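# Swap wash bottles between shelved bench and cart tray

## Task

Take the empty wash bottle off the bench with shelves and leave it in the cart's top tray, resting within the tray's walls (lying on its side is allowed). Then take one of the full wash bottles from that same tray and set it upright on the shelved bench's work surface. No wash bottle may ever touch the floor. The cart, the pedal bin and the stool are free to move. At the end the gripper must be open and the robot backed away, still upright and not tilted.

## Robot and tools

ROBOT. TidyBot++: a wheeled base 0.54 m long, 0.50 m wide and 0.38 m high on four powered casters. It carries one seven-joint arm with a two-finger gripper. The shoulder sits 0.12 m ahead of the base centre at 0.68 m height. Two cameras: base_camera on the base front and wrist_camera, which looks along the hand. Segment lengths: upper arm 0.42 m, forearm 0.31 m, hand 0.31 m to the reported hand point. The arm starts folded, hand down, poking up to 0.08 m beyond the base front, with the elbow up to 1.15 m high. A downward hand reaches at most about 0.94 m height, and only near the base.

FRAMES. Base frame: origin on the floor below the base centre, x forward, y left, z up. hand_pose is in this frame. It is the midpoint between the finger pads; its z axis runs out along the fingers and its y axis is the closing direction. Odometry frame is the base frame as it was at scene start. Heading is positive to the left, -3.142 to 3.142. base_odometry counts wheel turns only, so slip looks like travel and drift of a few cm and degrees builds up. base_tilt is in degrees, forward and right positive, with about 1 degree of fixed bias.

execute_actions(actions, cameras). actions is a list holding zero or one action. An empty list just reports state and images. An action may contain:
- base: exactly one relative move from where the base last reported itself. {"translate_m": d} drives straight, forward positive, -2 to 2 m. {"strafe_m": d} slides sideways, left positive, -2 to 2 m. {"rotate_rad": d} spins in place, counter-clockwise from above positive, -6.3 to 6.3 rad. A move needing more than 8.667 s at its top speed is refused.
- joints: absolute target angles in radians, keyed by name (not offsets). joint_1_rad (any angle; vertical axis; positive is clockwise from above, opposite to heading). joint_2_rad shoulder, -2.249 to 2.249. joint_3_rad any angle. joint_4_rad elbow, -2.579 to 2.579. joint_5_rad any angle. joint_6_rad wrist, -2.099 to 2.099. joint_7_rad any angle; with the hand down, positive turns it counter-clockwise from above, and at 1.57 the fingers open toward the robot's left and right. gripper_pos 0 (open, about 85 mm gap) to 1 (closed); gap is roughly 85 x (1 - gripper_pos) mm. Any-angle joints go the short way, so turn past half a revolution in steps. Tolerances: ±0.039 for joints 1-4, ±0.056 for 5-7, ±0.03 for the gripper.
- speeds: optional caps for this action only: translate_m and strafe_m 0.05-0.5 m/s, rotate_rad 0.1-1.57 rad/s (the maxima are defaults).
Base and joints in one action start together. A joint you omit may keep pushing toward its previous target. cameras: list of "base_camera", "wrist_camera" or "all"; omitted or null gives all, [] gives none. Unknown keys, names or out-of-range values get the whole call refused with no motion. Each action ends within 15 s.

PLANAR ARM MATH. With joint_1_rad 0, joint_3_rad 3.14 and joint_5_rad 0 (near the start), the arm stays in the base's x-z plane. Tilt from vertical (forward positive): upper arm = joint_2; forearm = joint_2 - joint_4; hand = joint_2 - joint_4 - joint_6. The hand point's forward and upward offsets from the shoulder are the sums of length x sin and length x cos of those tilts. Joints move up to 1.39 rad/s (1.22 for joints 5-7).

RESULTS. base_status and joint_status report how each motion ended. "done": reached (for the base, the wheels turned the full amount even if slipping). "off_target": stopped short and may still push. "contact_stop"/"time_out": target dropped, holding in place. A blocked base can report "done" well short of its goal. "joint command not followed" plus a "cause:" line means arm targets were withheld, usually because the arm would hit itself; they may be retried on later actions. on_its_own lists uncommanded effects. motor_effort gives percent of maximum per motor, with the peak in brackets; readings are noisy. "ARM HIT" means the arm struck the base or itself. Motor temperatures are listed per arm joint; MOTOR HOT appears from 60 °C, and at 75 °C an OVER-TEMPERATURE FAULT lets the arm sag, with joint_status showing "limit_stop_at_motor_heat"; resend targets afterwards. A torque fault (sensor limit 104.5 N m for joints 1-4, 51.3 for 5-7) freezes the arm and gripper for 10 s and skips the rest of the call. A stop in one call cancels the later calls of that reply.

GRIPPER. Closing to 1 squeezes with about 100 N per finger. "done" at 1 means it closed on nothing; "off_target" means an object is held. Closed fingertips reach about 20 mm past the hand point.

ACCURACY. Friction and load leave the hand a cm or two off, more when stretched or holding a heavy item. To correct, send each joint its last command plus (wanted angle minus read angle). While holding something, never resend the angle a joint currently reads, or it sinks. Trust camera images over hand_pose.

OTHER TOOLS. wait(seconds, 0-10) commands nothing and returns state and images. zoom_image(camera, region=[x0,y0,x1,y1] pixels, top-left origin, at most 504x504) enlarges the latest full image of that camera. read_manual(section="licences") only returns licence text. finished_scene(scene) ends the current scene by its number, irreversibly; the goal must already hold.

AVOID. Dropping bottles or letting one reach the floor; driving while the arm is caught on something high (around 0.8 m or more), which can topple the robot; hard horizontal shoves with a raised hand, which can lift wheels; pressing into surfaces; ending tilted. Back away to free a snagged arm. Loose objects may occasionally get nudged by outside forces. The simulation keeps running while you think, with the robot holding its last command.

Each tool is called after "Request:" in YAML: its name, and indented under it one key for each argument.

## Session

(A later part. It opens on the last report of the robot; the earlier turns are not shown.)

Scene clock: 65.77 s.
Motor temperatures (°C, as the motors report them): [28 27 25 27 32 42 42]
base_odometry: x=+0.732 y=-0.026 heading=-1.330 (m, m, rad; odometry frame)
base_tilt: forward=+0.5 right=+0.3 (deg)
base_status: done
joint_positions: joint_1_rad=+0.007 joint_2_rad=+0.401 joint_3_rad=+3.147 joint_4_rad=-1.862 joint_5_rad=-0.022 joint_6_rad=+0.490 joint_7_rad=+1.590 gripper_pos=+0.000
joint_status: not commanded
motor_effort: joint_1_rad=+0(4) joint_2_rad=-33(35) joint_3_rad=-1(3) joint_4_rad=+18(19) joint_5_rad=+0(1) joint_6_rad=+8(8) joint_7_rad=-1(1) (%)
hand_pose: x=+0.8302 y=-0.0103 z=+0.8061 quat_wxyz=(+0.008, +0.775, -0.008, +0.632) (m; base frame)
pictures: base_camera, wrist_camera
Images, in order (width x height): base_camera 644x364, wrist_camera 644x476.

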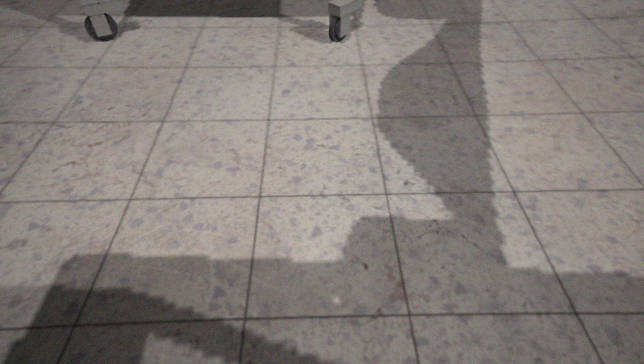

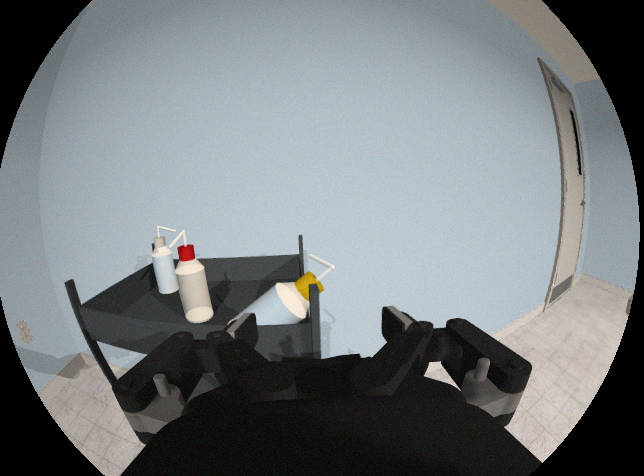

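Request:
execute_actions:
  actions:
    - {"base":{"translate_m":-0.12}}
  cameras: []

Request:
execute_actions:
  actions:
    - {"base":{"strafe_m":0.35},"speeds":{"strafe_m":0.25}}

Scene clock: 67.40 s.
Motor temperatures (°C, as the motors report them): [28 27 25 27 32 42 42]
base_odometry: x=+0.703 y=+0.091 heading=-1.330 (m, m, rad; odometry frame)
base_tilt: forward=+0.5 right=+0.3 (deg)
base_status: done
joint_positions: joint_1_rad=+0.007 joint_2_rad=+0.399 joint_3_rad=+3.147 joint_4_rad=-1.863 joint_5_rad=-0.022 joint_6_rad=+0.490 joint_7_rad=+1.590 gripper_pos=+0.000
joint_status: not commanded
motor_effort: joint_1_rad=+0(0) joint_2_rad=-33(37) joint_3_rad=-1(1) joint_4_rad=+17(19) joint_5_rad=+0(1) joint_6_rad=+8(9) joint_7_rad=+0(0) (%)
hand_pose: x=+0.8297 y=-0.0103 z=+0.8066 quat_wxyz=(+0.008, +0.775, -0.008, +0.632) (m; base frame)
pictures: none
No camera images: the call's "cameras" was empty. Leave "cameras" out to get every camera's image.

Scene clock: 69.67 s.
Motor temperatures (°C, as the motors report them): [28 27 25 27 32 42 42]
base_odometry: x=+1.043 y=+0.175 heading=-1.330 (m, m, rad; odometry frame)
base_tilt: forward=+0.4 right=+0.4 (deg)
base_status: done
joint_positions: joint_1_rad=+0.007 joint_2_rad=+0.399 joint_3_rad=+3.146 joint_4_rad=-1.863 joint_5_rad=-0.022 joint_6_rad=+0.490 joint_7_rad=+1.590 gripper_pos=+0.000
joint_status: not commanded
motor_effort: joint_1_rad=+0(6) joint_2_rad=-34(36) joint_3_rad=-1(4) joint_4_rad=+17(19) joint_5_rad=+0(1) joint_6_rad=+8(9) joint_7_rad=-1(1) (%)
hand_pose: x=+0.8297 y=-0.0097 z=+0.8066 quat_wxyz=(+0.008, +0.775, -0.007, +0.632) (m; base frame)
pictures: base_camera, wrist_camera
Images, in order (width x height): base_camera 644x364, wrist_camera 644x476.

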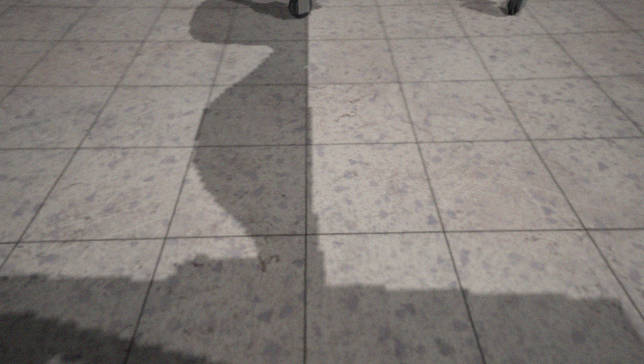

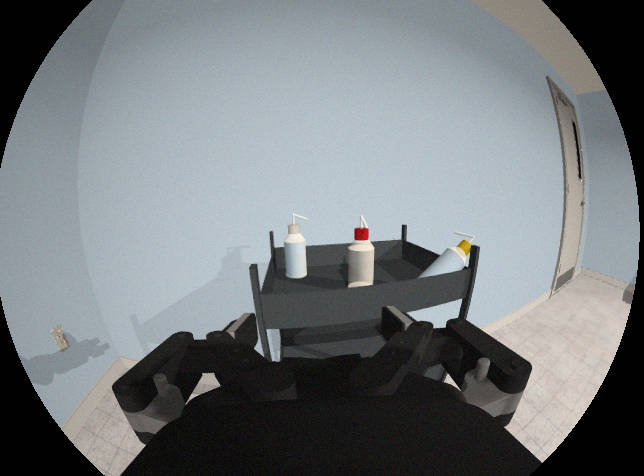

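Request:
execute_actions:
  actions:
    - {"base":{"strafe_m":0.055},"joints":{"joint_2_rad":0.2,"joint_4_rad":-1.408,"joint_6_rad":-0.57}}
  cameras: ["wrist_camera"]

Request:
execute_actions:
  actions:
    - {"base":{"translate_m":0.3},"speeds":{"translate_m":0.2}}

Scene clock: 72.30 s.
Motor temperatures (°C, as the motors report them): [28 27 25 27 32 42 42]
base_odometry: x=+1.097 y=+0.188 heading=-1.330 (m, m, rad; odometry frame)
base_tilt: forward=+0.4 right=+0.3 (deg)
base_status: done
joint_positions: joint_1_rad=+0.002 joint_2_rad=+0.208 joint_3_rad=+3.144 joint_4_rad=-1.419 joint_5_rad=-0.022 joint_6_rad=-0.525 joint_7_rad=+1.590 gripper_pos=+0.000
joint_status: all done
motor_effort: joint_1_rad=-1(3) joint_2_rad=-30(35) joint_3_rad=-1(3) joint_4_rad=+20(22) joint_5_rad=+0(1) joint_6_rad=+7(9) joint_7_rad=+0(0) (%)
hand_pose: x=+0.7800 y=+0.0018 z=+0.9047 quat_wxyz=(-0.004, +0.880, +0.000, +0.475) (m; base frame)
pictures: wrist_camera
Images, in order (width x height): wrist_camera 644x476.

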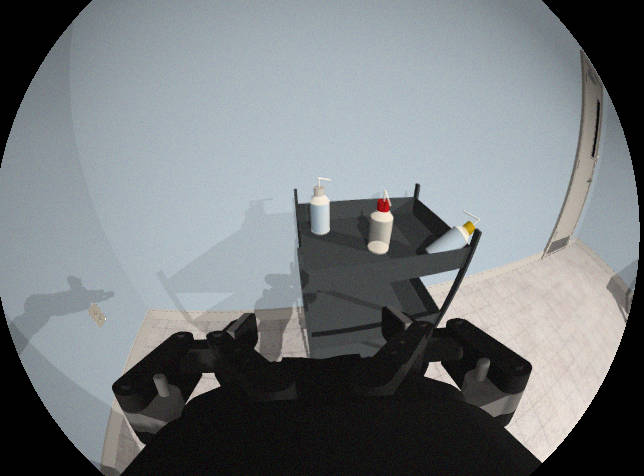

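Scene clock: 74.57 s.
Motor temperatures (°C, as the motors report them): [28 27 25 27 32 42 42]
base_odometry: x=+1.169 y=-0.103 heading=-1.330 (m, m, rad; odometry frame)
base_tilt: forward=+0.5 right=+0.3 (deg)
base_status: done
joint_positions: joint_1_rad=+0.002 joint_2_rad=+0.206 joint_3_rad=+3.144 joint_4_rad=-1.419 joint_5_rad=-0.022 joint_6_rad=-0.526 joint_7_rad=+1.590 gripper_pos=+0.000
joint_status: not commanded
motor_effort: joint_1_rad=-1(2) joint_2_rad=-30(32) joint_3_rad=-1(2) joint_4_rad=+21(21) joint_5_rad=+1(0) joint_6_rad=+7(8) joint_7_rad=+0(0) (%)
hand_pose: x=+0.7794 y=+0.0018 z=+0.9060 quat_wxyz=(-0.004, +0.880, +0.001, +0.475) (m; base frame)
pictures: base_camera, wrist_camera
Images, in order (width x height): base_camera 644x364, wrist_camera 644x476.

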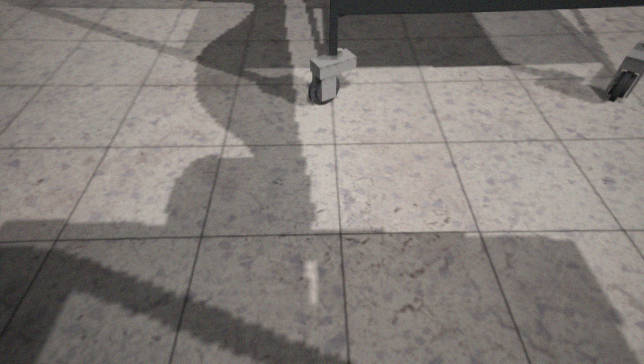

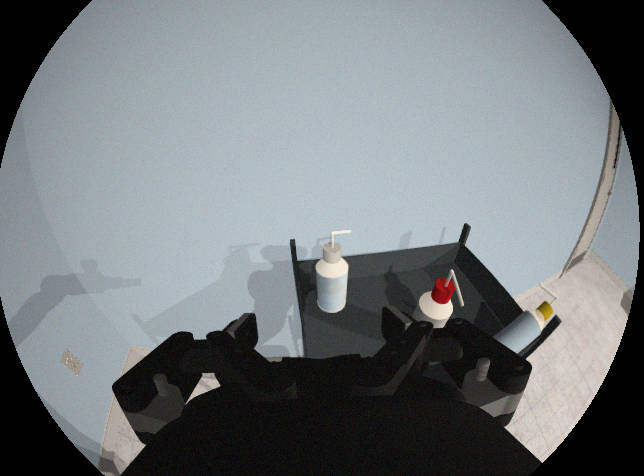

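Request:
execute_actions:
  actions:
    - {"base":{"translate_m":0.09},"joints":{"joint_1_rad":0.03},"speeds":{"translate_m":0.1}}
  cameras: ["wrist_camera"]

Request:
execute_actions:
  actions:
    - {"joints":{"joint_2_rad":0.32,"joint_6_rad":-0.43}}
  cameras: ["wrist_camera"]

Scene clock: 76.67 s.
Motor temperatures (°C, as the motors report them): [28 27 25 27 32 42 42]
base_odometry: x=+1.190 y=-0.191 heading=-1.330 (m, m, rad; odometry frame)
base_tilt: forward=+0.5 right=+0.4 (deg)
base_status: done
joint_positions: joint_1_rad=+0.014 joint_2_rad=+0.203 joint_3_rad=+3.144 joint_4_rad=-1.419 joint_5_rad=-0.022 joint_6_rad=-0.526 joint_7_rad=+1.590 gripper_pos=+0.000
joint_status: all done
motor_effort: joint_1_rad=+0(1) joint_2_rad=-30(33) joint_3_rad=-1(2) joint_4_rad=+21(21) joint_5_rad=+1(0) joint_6_rad=+7(7) joint_7_rad=+1(0) (%)
hand_pose: x=+0.7787 y=-0.0057 z=+0.9078 quat_wxyz=(-0.001, +0.879, -0.004, +0.476) (m; base frame)
pictures: wrist_camera
Images, in order (width x height): wrist_camera 644x476.

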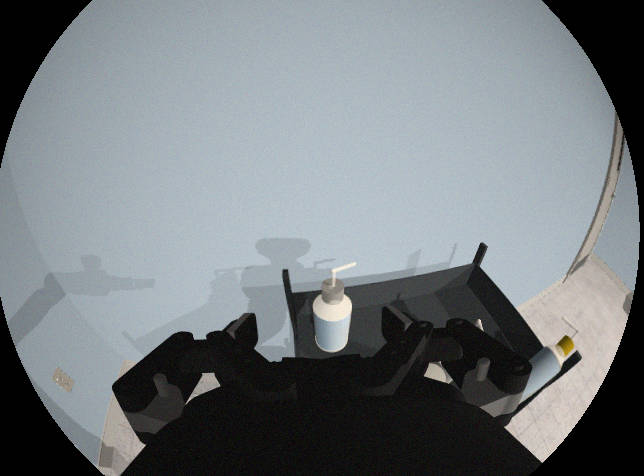

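Scene clock: 77.73 s.
Motor temperatures (°C, as the motors report them): [28 27 25 27 32 42 42]
base_odometry: x=+1.190 y=-0.191 heading=-1.330 (m, m, rad; odometry frame)
base_tilt: forward=+0.5 right=+0.3 (deg)
base_status: not commanded
joint_positions: joint_1_rad=+0.014 joint_2_rad=+0.320 joint_3_rad=+3.144 joint_4_rad=-1.417 joint_5_rad=-0.022 joint_6_rad=-0.478 joint_7_rad=+1.590 gripper_pos=+0.000
joint_status: all done
motor_effort: joint_1_rad=+0(0) joint_2_rad=-33(38) joint_3_rad=-1(1) joint_4_rad=+20(21) joint_5_rad=+0(0) joint_6_rad=+7(7) joint_7_rad=+0(0) (%)
hand_pose: x=+0.8103 y=-0.0064 z=+0.8424 quat_wxyz=(-0.001, +0.894, -0.005, +0.447) (m; base frame)
pictures: wrist_camera
Images, in order (width x height): wrist_camera 644x476.

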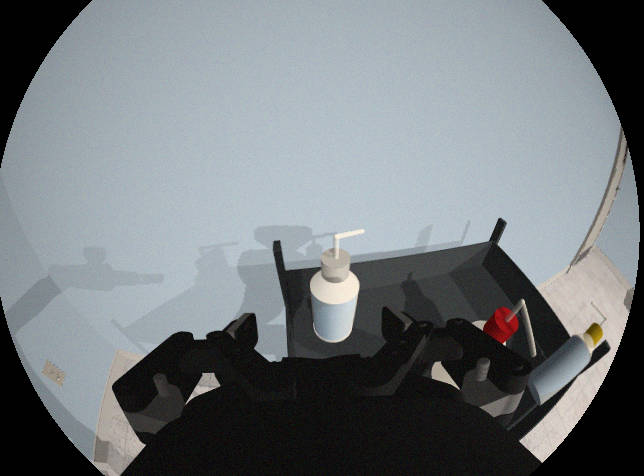

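Request:
execute_actions:
  actions:
    - {"base":{"translate_m":0.08},"joints":{"joint_2_rad":0.36,"joint_6_rad":-0.4},"speeds":{"translate_m":0.08}}
  cameras: ["wrist_camera"]

Scene clock: 79.57 s.
Motor temperatures (°C, as the motors report them): [28 27 25 27 32 42 42]
base_odometry: x=+1.210 y=-0.269 heading=-1.329 (m, m, rad; odometry frame)
base_tilt: forward=+0.5 right=+0.3 (deg)
base_status: done
joint_positions: joint_1_rad=+0.014 joint_2_rad=+0.351 joint_3_rad=+3.144 joint_4_rad=-1.416 joint_5_rad=-0.022 joint_6_rad=-0.446 joint_7_rad=+1.590 gripper_pos=+0.000
joint_status: all done
motor_effort: joint_1_rad=-1(1) joint_2_rad=-35(38) joint_3_rad=-1(1) joint_4_rad=+20(22) joint_5_rad=+0(0) joint_6_rad=+7(7) joint_7_rad=+0(0) (%)
hand_pose: x=+0.8213 y=-0.0068 z=+0.8288 quat_wxyz=(-0.001, +0.894, -0.005, +0.448) (m; base frame)
pictures: wrist_camera
Images, in order (width x height): wrist_camera 644x476.

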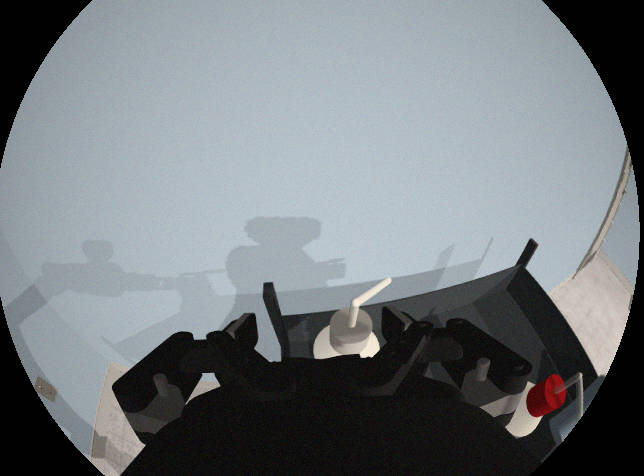

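Request:
execute_actions:
  actions:
    - {"joints":{"joint_1_rad":0.055,"joint_2_rad":0.405,"joint_6_rad":-0.36}}
  cameras: ["wrist_camera"]

Scene clock: 80.63 s.
Motor temperatures (°C, as the motors report them): [28 27 25 27 32 42 42]
base_odometry: x=+1.210 y=-0.269 heading=-1.329 (m, m, rad; odometry frame)
base_tilt: forward=+0.5 right=+0.4 (deg)
base_status: not commanded
joint_positions: joint_1_rad=+0.033 joint_2_rad=+0.394 joint_3_rad=+3.144 joint_4_rad=-1.416 joint_5_rad=-0.022 joint_6_rad=-0.406 joint_7_rad=+1.590 gripper_pos=+0.000
joint_status: all done
motor_effort: joint_1_rad=+0(0) joint_2_rad=-35(36) joint_3_rad=-1(1) joint_4_rad=+20(21) joint_5_rad=+0(0) joint_6_rad=+7(7) joint_7_rad=+1(0) (%)
hand_pose: x=+0.8342 y=-0.0207 z=+0.8085 quat_wxyz=(+0.004, +0.895, -0.014, +0.446) (m; base frame)
pictures: wrist_camera
Images, in order (width x height): wrist_camera 644x476.

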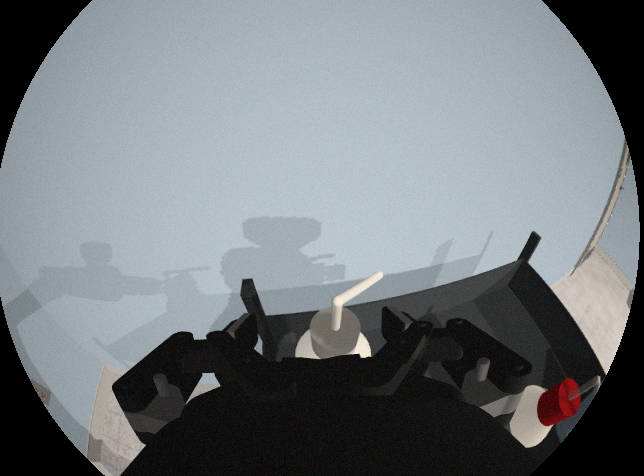

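Request:
execute_actions:
  actions:
    - {"joints":{"joint_2_rad":0.43,"joint_6_rad":-0.34}}
  cameras: []

Request:
execute_actions:
  actions:
    - {"joints":{"gripper_pos":1}}
  cameras: ["wrist_camera"]

Scene clock: 81.67 s.
Motor temperatures (°C, as the motors report them): [28 27 25 27 32 42 42]
base_odometry: x=+1.210 y=-0.269 heading=-1.329 (m, m, rad; odometry frame)
base_tilt: forward=+0.5 right=+0.3 (deg)
base_status: not commanded
joint_positions: joint_1_rad=+0.033 joint_2_rad=+0.415 joint_3_rad=+3.144 joint_4_rad=-1.416 joint_5_rad=-0.022 joint_6_rad=-0.387 joint_7_rad=+1.590 gripper_pos=+0.000
joint_status: all done
motor_effort: joint_1_rad=+0(1) joint_2_rad=-37(38) joint_3_rad=-1(1) joint_4_rad=+19(20) joint_5_rad=+0(0) joint_6_rad=+7(7) joint_7_rad=+0(0) (%)
hand_pose: x=+0.8403 y=-0.0211 z=+0.7979 quat_wxyz=(+0.004, +0.895, -0.014, +0.445) (m; base frame)
pictures: none
No camera images: the call's "cameras" was empty. Leave "cameras" out to get every camera's image.

Scene clock: 82.77 s.
Motor temperatures (°C, as the motors report them): [28 27 25 27 32 42 42]
base_odometry: x=+1.210 y=-0.269 heading=-1.329 (m, m, rad; odometry frame)
base_tilt: forward=+0.4 right=+0.4 (deg)
base_status: not commanded
joint_positions: joint_1_rad=+0.036 joint_2_rad=+0.416 joint_3_rad=+3.144 joint_4_rad=-1.415 joint_5_rad=-0.022 joint_6_rad=-0.382 joint_7_rad=+1.590 gripper_pos=+0.674
joint_status: gripper_pos off_target (ended at +0.674, target +1.000)
motor_effort: joint_1_rad=+0(3) joint_2_rad=-35(38) joint_3_rad=-1(2) joint_4_rad=+20(22) joint_5_rad=+0(0) joint_6_rad=+7(8) joint_7_rad=+0(1) (%)
hand_pose: x=+0.8418 y=-0.0233 z=+0.7997 quat_wxyz=(+0.005, +0.894, -0.016, +0.448) (m; base frame)
pictures: wrist_camera
Images, in order (width x height): wrist_camera 644x476.

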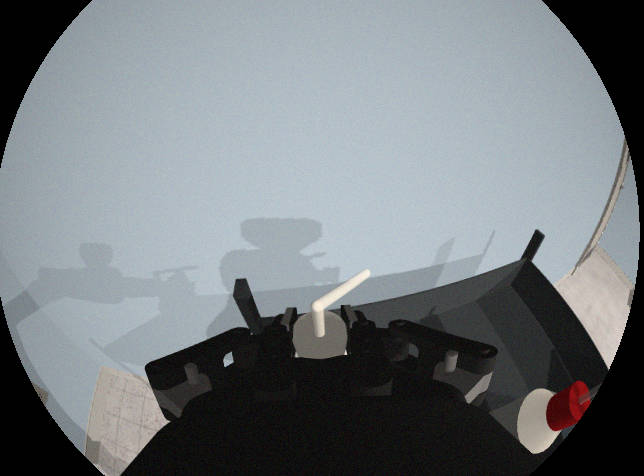

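Request:
execute_actions:
  actions:
    - {"joints":{"joint_2_rad":0.22,"joint_4_rad":-1.28,"joint_6_rad":-0.75}}
  cameras: ["wrist_camera"]

Request:
execute_actions:
  actions:
    - {"joints":{"joint_2_rad":0.02,"joint_4_rad":-1.1,"joint_6_rad":-1.13}}
  cameras: ["wrist_camera"]

Scene clock: 84.50 s.
Motor temperatures (°C, as the motors report them): [28 27 25 27 32 42 42]
base_odometry: x=+1.210 y=-0.269 heading=-1.329 (m, m, rad; odometry frame)
base_tilt: forward=+0.5 right=+0.4 (deg)
base_status: not commanded
joint_positions: joint_1_rad=+0.036 joint_2_rad=+0.232 joint_3_rad=+3.144 joint_4_rad=-1.299 joint_5_rad=-0.022 joint_6_rad=-0.716 joint_7_rad=+1.590 gripper_pos=+0.674
joint_status: all done
motor_effort: joint_1_rad=-1(1) joint_2_rad=-34(45) joint_3_rad=-1(1) joint_4_rad=+23(24) joint_5_rad=+0(0) joint_6_rad=+9(9) joint_7_rad=+0(1) (%)
hand_pose: x=+0.7726 y=-0.0188 z=+0.9092 quat_wxyz=(+0.002, +0.901, -0.013, +0.433) (m; base frame)
pictures: wrist_camera
Images, in order (width x height): wrist_camera 644x476.

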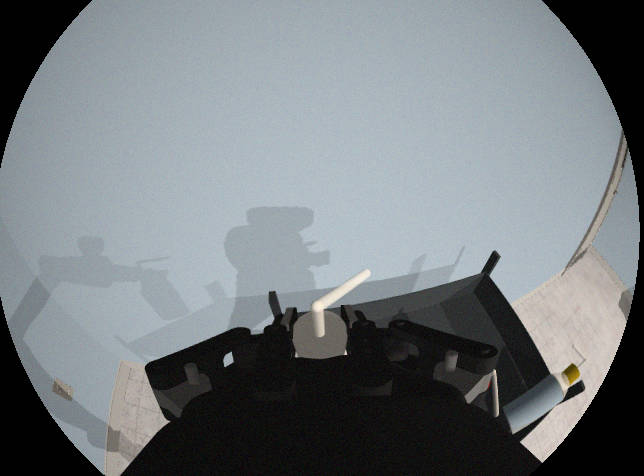

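Scene clock: 86.03 s.
Motor temperatures (°C, as the motors report them): [28 27 25 27 32 42 42]
base_odometry: x=+1.210 y=-0.269 heading=-1.329 (m, m, rad; odometry frame)
base_tilt: forward=+0.5 right=+0.3 (deg)
base_status: not commanded
joint_positions: joint_1_rad=+0.036 joint_2_rad=+0.028 joint_3_rad=+3.144 joint_4_rad=-1.115 joint_5_rad=-0.022 joint_6_rad=-1.097 joint_7_rad=+1.590 gripper_pos=+0.674
joint_status: all done
motor_effort: joint_1_rad=-1(0) joint_2_rad=-24(37) joint_3_rad=-1(1) joint_4_rad=+22(25) joint_5_rad=+0(0) joint_6_rad=+9(9) joint_7_rad=+0(1) (%)
hand_pose: x=+0.6608 y=-0.0131 z=+1.0401 quat_wxyz=(+0.001, +0.900, -0.009, +0.436) (m; base frame)
pictures: wrist_camera
Images, in order (width x height): wrist_camera 644x476.

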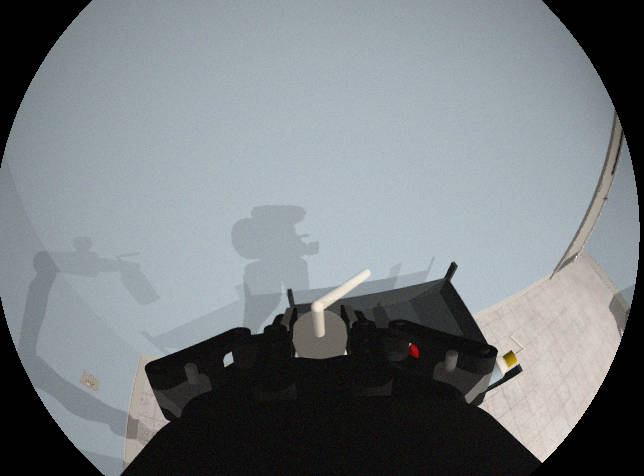

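Request:
execute_actions:
  actions:
    - {"base":{"translate_m":-0.6},"joints":{"joint_1_rad":0,"joint_2_rad":0.115,"joint_4_rad":-0.76,"joint_6_rad":-1.37},"speeds":{"translate_m":0.3}}
  cameras: []

Request:
execute_actions:
  actions:
    - {"base":{"rotate_rad":-1.571},"speeds":{"rotate_rad":0.8}}
  cameras: []

Request:
execute_actions:
  actions:
    - {"base":{"translate_m":2.0},"speeds":{"translate_m":0.45}}

Scene clock: 89.90 s.
Motor temperatures (°C, as the motors report them): [28 27 25 27 32 42 42]
base_odometry: x=+1.065 y=+0.314 heading=-1.328 (m, m, rad; odometry frame)
base_tilt: forward=+0.4 right=+0.4 (deg)
base_status: done
joint_positions: joint_1_rad=+0.025 joint_2_rad=+0.116 joint_3_rad=+3.144 joint_4_rad=-0.785 joint_5_rad=-0.021 joint_6_rad=-1.340 joint_7_rad=+1.590 gripper_pos=+0.674
joint_status: all done
motor_effort: joint_1_rad=-1(4) joint_2_rad=-26(28) joint_3_rad=-1(4) joint_4_rad=+20(22) joint_5_rad=+0(2) joint_6_rad=+9(9) joint_7_rad=+1(1) (%)
hand_pose: x=+0.6581 y=-0.0071 z=+1.1018 quat_wxyz=(+0.000, +0.900, -0.001, +0.436) (m; base frame)
pictures: none
No camera images: the call's "cameras" was empty. Leave "cameras" out to get every camera's image.

Scene clock: 92.67 s.
Motor temperatures (°C, as the motors report them): [28 27 25 27 32 42 42]
base_odometry: x=+1.065 y=+0.314 heading=-2.899 (m, m, rad; odometry frame)
base_tilt: forward=+0.4 right=+0.3 (deg)
base_status: done
joint_positions: joint_1_rad=+0.013 joint_2_rad=+0.117 joint_3_rad=+3.144 joint_4_rad=-0.785 joint_5_rad=-0.019 joint_6_rad=-1.340 joint_7_rad=+1.590 gripper_pos=+0.674
joint_status: not commanded
motor_effort: joint_1_rad=-1(3) joint_2_rad=-25(27) joint_3_rad=+0(3) joint_4_rad=+20(20) joint_5_rad=+0(1) joint_6_rad=+8(9) joint_7_rad=+0(0) (%)
hand_pose: x=+0.6585 y=-0.0013 z=+1.1014 quat_wxyz=(-0.001, +0.900, +0.004, +0.435) (m; base frame)
pictures: none
No camera images: the call's "cameras" was empty. Leave "cameras" out to get every camera's image.

Scene clock: 98.30 s.
Motor temperatures (°C, as the motors report them): [28 27 25 27 32 42 42]
base_odometry: x=-0.877 y=-0.165 heading=-2.899 (m, m, rad; odometry frame)
base_tilt: forward=+0.4 right=+0.4 (deg)
base_status: done
joint_positions: joint_1_rad=+0.013 joint_2_rad=+0.128 joint_3_rad=+3.144 joint_4_rad=-0.784 joint_5_rad=-0.019 joint_6_rad=-1.342 joint_7_rad=+1.590 gripper_pos=+0.674
joint_status: not commanded
motor_effort: joint_1_rad=-1(0) joint_2_rad=-26(29) joint_3_rad=-1(0) joint_4_rad=+20(20) joint_5_rad=+0(1) joint_6_rad=+8(9) joint_7_rad=+0(0) (%)
hand_pose: x=+0.6629 y=-0.0013 z=+1.0950 quat_wxyz=(-0.002, +0.903, +0.004, +0.429) (m; base frame)
pictures: base_camera, wrist_camera
Images, in order (width x height): base_camera 644x364, wrist_camera 644x476.

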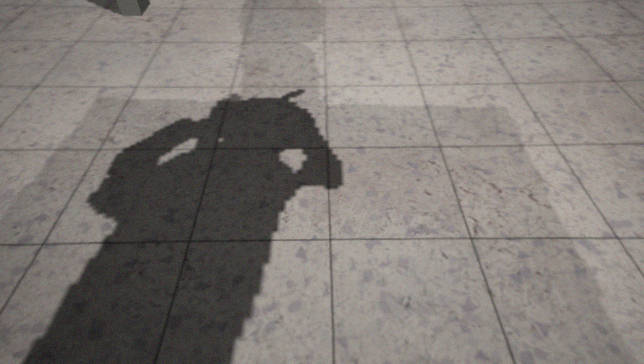

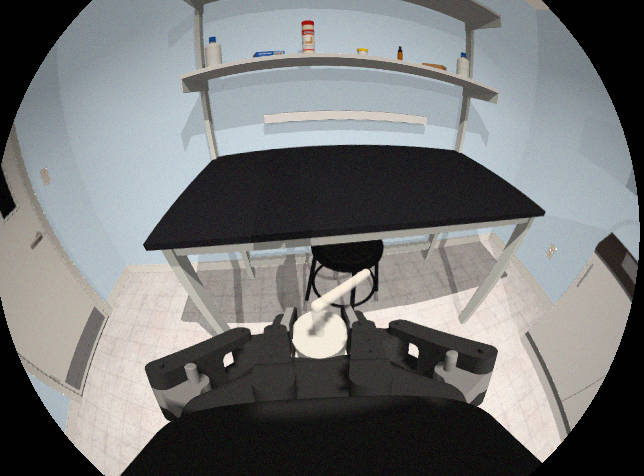

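Request:
execute_actions:
  actions:
    - {"base":{"translate_m":0.45},"joints":{"joint_2_rad":0.08,"joint_6_rad":-1.38},"speeds":{"translate_m":0.2}}

Scene clock: 101.50 s.
Motor temperatures (°C, as the motors report them): [28 27 25 27 32 42 42]
base_odometry: x=-1.314 y=-0.272 heading=-2.900 (m, m, rad; odometry frame)
base_tilt: forward=+0.5 right=+0.4 (deg)
base_status: done
joint_positions: joint_1_rad=+0.013 joint_2_rad=+0.097 joint_3_rad=+3.144 joint_4_rad=-0.781 joint_5_rad=-0.019 joint_6_rad=-1.349 joint_7_rad=+1.590 gripper_pos=+0.674
joint_status: all done
motor_effort: joint_1_rad=-1(0) joint_2_rad=-24(29) joint_3_rad=+0(1) joint_4_rad=+18(20) joint_5_rad=+0(0) joint_6_rad=+9(9) joint_7_rad=+0(1) (%)
hand_pose: x=+0.6482 y=-0.0011 z=+1.1116 quat_wxyz=(-0.001, +0.897, +0.004, +0.442) (m; base frame)
pictures: base_camera, wrist_camera
Images, in order (width x height): base_camera 644x364, wrist_camera 644x476.

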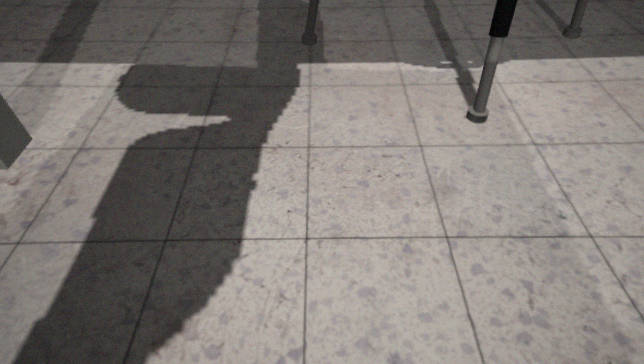

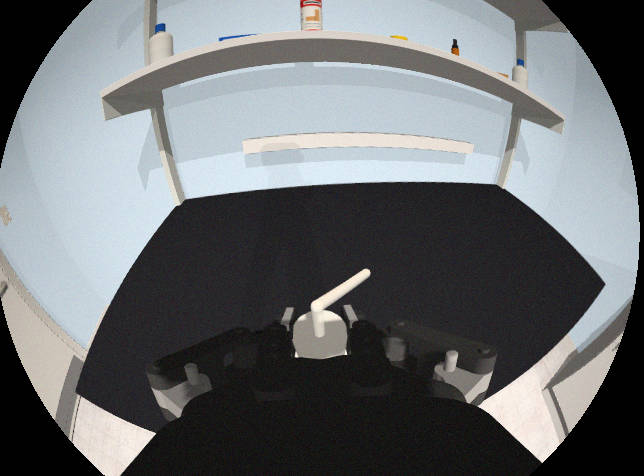

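Request:
execute_actions:
  actions:
    - {"base":{"translate_m":0.09},"speeds":{"translate_m":0.1}}
  cameras: []

Request:
execute_actions:
  actions:
    - {"joints":{"joint_2_rad":0.16,"joint_6_rad":-1.30}}
  cameras: []

Request:
execute_actions:
  actions:
    - {"joints":{"joint_2_rad":0.22,"joint_6_rad":-1.24}}
  cameras: ["wrist_camera"]

Scene clock: 103.20 s.
Motor temperatures (°C, as the motors report them): [28 27 25 27 32 42 42]
base_odometry: x=-1.402 y=-0.294 heading=-2.901 (m, m, rad; odometry frame)
base_tilt: forward=+0.4 right=+0.4 (deg)
base_status: done
joint_positions: joint_1_rad=+0.013 joint_2_rad=+0.097 joint_3_rad=+3.144 joint_4_rad=-0.781 joint_5_rad=-0.019 joint_6_rad=-1.350 joint_7_rad=+1.590 gripper_pos=+0.674
joint_status: not commanded
motor_effort: joint_1_rad=+0(1) joint_2_rad=-24(27) joint_3_rad=+0(0) joint_4_rad=+20(21) joint_5_rad=+0(0) joint_6_rad=+9(9) joint_7_rad=+0(0) (%)
hand_pose: x=+0.6481 y=-0.0011 z=+1.1113 quat_wxyz=(-0.001, +0.897, +0.004, +0.441) (m; base frame)
pictures: none
No camera images: the call's "cameras" was empty. Leave "cameras" out to get every camera's image.

Scene clock: 104.20 s.
Motor temperatures (°C, as the motors report them): [28 27 25 27 32 42 42]
base_odometry: x=-1.402 y=-0.294 heading=-2.901 (m, m, rad; odometry frame)
base_tilt: forward=+0.4 right=+0.3 (deg)
base_status: not commanded
joint_positions: joint_1_rad=+0.013 joint_2_rad=+0.172 joint_3_rad=+3.144 joint_4_rad=-0.780 joint_5_rad=-0.019 joint_6_rad=-1.350 joint_7_rad=+1.590 gripper_pos=+0.674
joint_status: all done
motor_effort: joint_1_rad=-1(0) joint_2_rad=-29(31) joint_3_rad=-1(1) joint_4_rad=+20(21) joint_5_rad=+0(0) joint_6_rad=+8(9) joint_7_rad=+0(0) (%)
hand_pose: x=+0.6789 y=-0.0015 z=+1.0707 quat_wxyz=(-0.002, +0.913, +0.004, +0.408) (m; base frame)
pictures: none
No camera images: the call's "cameras" was empty. Leave "cameras" out to get every camera's image.

Scene clock: 105.13 s.
Motor temperatures (°C, as the motors report them): [28 27 25 27 32 42 42]
base_odometry: x=-1.402 y=-0.294 heading=-2.901 (m, m, rad; odometry frame)
base_tilt: forward=+0.4 right=+0.3 (deg)
base_status: not commanded
joint_positions: joint_1_rad=+0.013 joint_2_rad=+0.228 joint_3_rad=+3.144 joint_4_rad=-0.780 joint_5_rad=-0.019 joint_6_rad=-1.296 joint_7_rad=+1.590 gripper_pos=+0.674
joint_status: all done
motor_effort: joint_1_rad=-1(0) joint_2_rad=-31(32) joint_3_rad=-1(1) joint_4_rad=+20(20) joint_5_rad=+0(0) joint_6_rad=+8(8) joint_7_rad=+0(0) (%)
hand_pose: x=+0.7115 y=-0.0020 z=+1.0509 quat_wxyz=(-0.002, +0.914, +0.003, +0.407) (m; base frame)
pictures: wrist_camera
Images, in order (width x height): wrist_camera 644x476.

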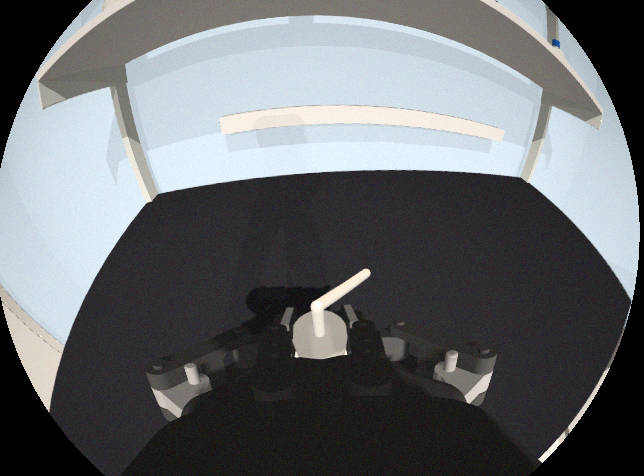

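Request:
execute_actions:
  actions:
    - {"joints":{"joint_2_rad":0.26,"joint_6_rad":-1.12}}
  cameras: []

Request:
execute_actions:
  actions:
    - {"joints":{"joint_2_rad":0.30,"joint_6_rad":-1.08}}
  cameras: []

Scene clock: 106.20 s.
Motor temperatures (°C, as the motors report them): [28 28 25 27 32 42 42]
base_odometry: x=-1.402 y=-0.294 heading=-2.901 (m, m, rad; odometry frame)
base_tilt: forward=+0.4 right=+0.3 (deg)
base_status: not commanded
joint_positions: joint_1_rad=+0.013 joint_2_rad=+0.266 joint_3_rad=+3.144 joint_4_rad=-0.780 joint_5_rad=-0.019 joint_6_rad=-1.171 joint_7_rad=+1.590 gripper_pos=+0.674
joint_status: all done
motor_effort: joint_1_rad=-1(0) joint_2_rad=-33(34) joint_3_rad=+0(1) joint_4_rad=+21(22) joint_5_rad=+1(0) joint_6_rad=+9(9) joint_7_rad=+0(0) (%)
hand_pose: x=+0.7504 y=-0.0028 z=+1.0575 quat_wxyz=(-0.001, +0.895, +0.002, +0.446) (m; base frame)
pictures: none
No camera images: the call's "cameras" was empty. Leave "cameras" out to get every camera's image.

Scene clock: 106.93 s.
Motor temperatures (°C, as the motors report them): [28 28 25 27 32 42 42]
base_odometry: x=-1.402 y=-0.294 heading=-2.901 (m, m, rad; odometry frame)
base_tilt: forward=+0.4 right=+0.4 (deg)
base_status: not commanded
joint_positions: joint_1_rad=+0.013 joint_2_rad=+0.292 joint_3_rad=+3.144 joint_4_rad=-0.779 joint_5_rad=-0.019 joint_6_rad=-1.132 joint_7_rad=+1.590 gripper_pos=+0.674
joint_status: all done
motor_effort: joint_1_rad=-1(0) joint_2_rad=-31(35) joint_3_rad=-1(1) joint_4_rad=+19(22) joint_5_rad=+0(0) joint_6_rad=+8(9) joint_7_rad=+0(1) (%)
hand_pose: x=+0.7673 y=-0.0032 z=+1.0512 quat_wxyz=(-0.001, +0.892, +0.002, +0.452) (m; base frame)
pictures: none
No camera images: the call's "cameras" was empty. Leave "cameras" out to get every camera's image.

Efforts dipped, so it's touching. Release.

Request:
execute_actions:
  actions:
    - {"joints":{"gripper_pos":0}}
  cameras: ["wrist_camera"]

Request:
execute_actions:
  actions:
    - {"base":{"translate_m":-0.6},"joints":{"joint_2_rad":0.22},"speeds":{"translate_m":0.25}}
  cameras: ["wrist_camera"]

Scene clock: 111.50 s.
Motor temperatures (°C, as the motors report them): [28 28 25 27 32 42 42]
base_odometry: x=-1.402 y=-0.294 heading=-2.901 (m, m, rad; odometry frame)
base_tilt: forward=+0.4 right=+0.3 (deg)
base_status: not commanded
joint_positions: joint_1_rad=+0.013 joint_2_rad=+0.292 joint_3_rad=+3.144 joint_4_rad=-0.775 joint_5_rad=-0.019 joint_6_rad=-1.128 joint_7_rad=+1.590 gripper_pos=+0.000
joint_status: all done
motor_effort: joint_1_rad=-1(1) joint_2_rad=-30(34) joint_3_rad=-1(1) joint_4_rad=+19(20) joint_5_rad=+0(0) joint_6_rad=+7(8) joint_7_rad=+0(0) (%)
hand_pose: x=+0.7681 y=-0.0032 z=+1.0542 quat_wxyz=(-0.001, +0.890, +0.002, +0.456) (m; base frame)
pictures: wrist_camera
Images, in order (width x height): wrist_camera 644x476.

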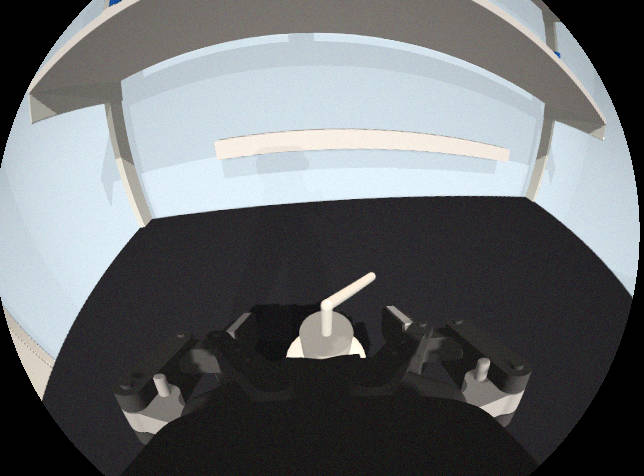

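Scene clock: 114.73 s.
Motor temperatures (°C, as the motors report them): [28 28 25 27 32 42 42]
base_odometry: x=-0.819 y=-0.151 heading=-2.901 (m, m, rad; odometry frame)
base_tilt: forward=+0.4 right=+0.3 (deg)
base_status: done
joint_positions: joint_1_rad=+0.013 joint_2_rad=+0.220 joint_3_rad=+3.144 joint_4_rad=-0.771 joint_5_rad=-0.019 joint_6_rad=-1.126 joint_7_rad=+1.590 gripper_pos=+0.000
joint_status: all done
motor_effort: joint_1_rad=-1(2) joint_2_rad=-27(37) joint_3_rad=-1(1) joint_4_rad=+18(20) joint_5_rad=+0(1) joint_6_rad=+7(7) joint_7_rad=+0(1) (%)
hand_pose: x=+0.7400 y=-0.0028 z=+1.1031 quat_wxyz=(-0.001, +0.871, +0.002, +0.490) (m; base frame)
pictures: wrist_camera
Images, in order (width x height): wrist_camera 644x476.

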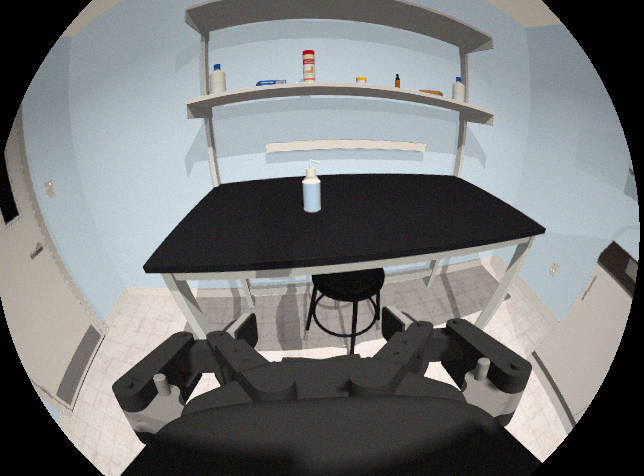

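Request:
finished_scene:
  scene: 2

The scene is finished: the task was done.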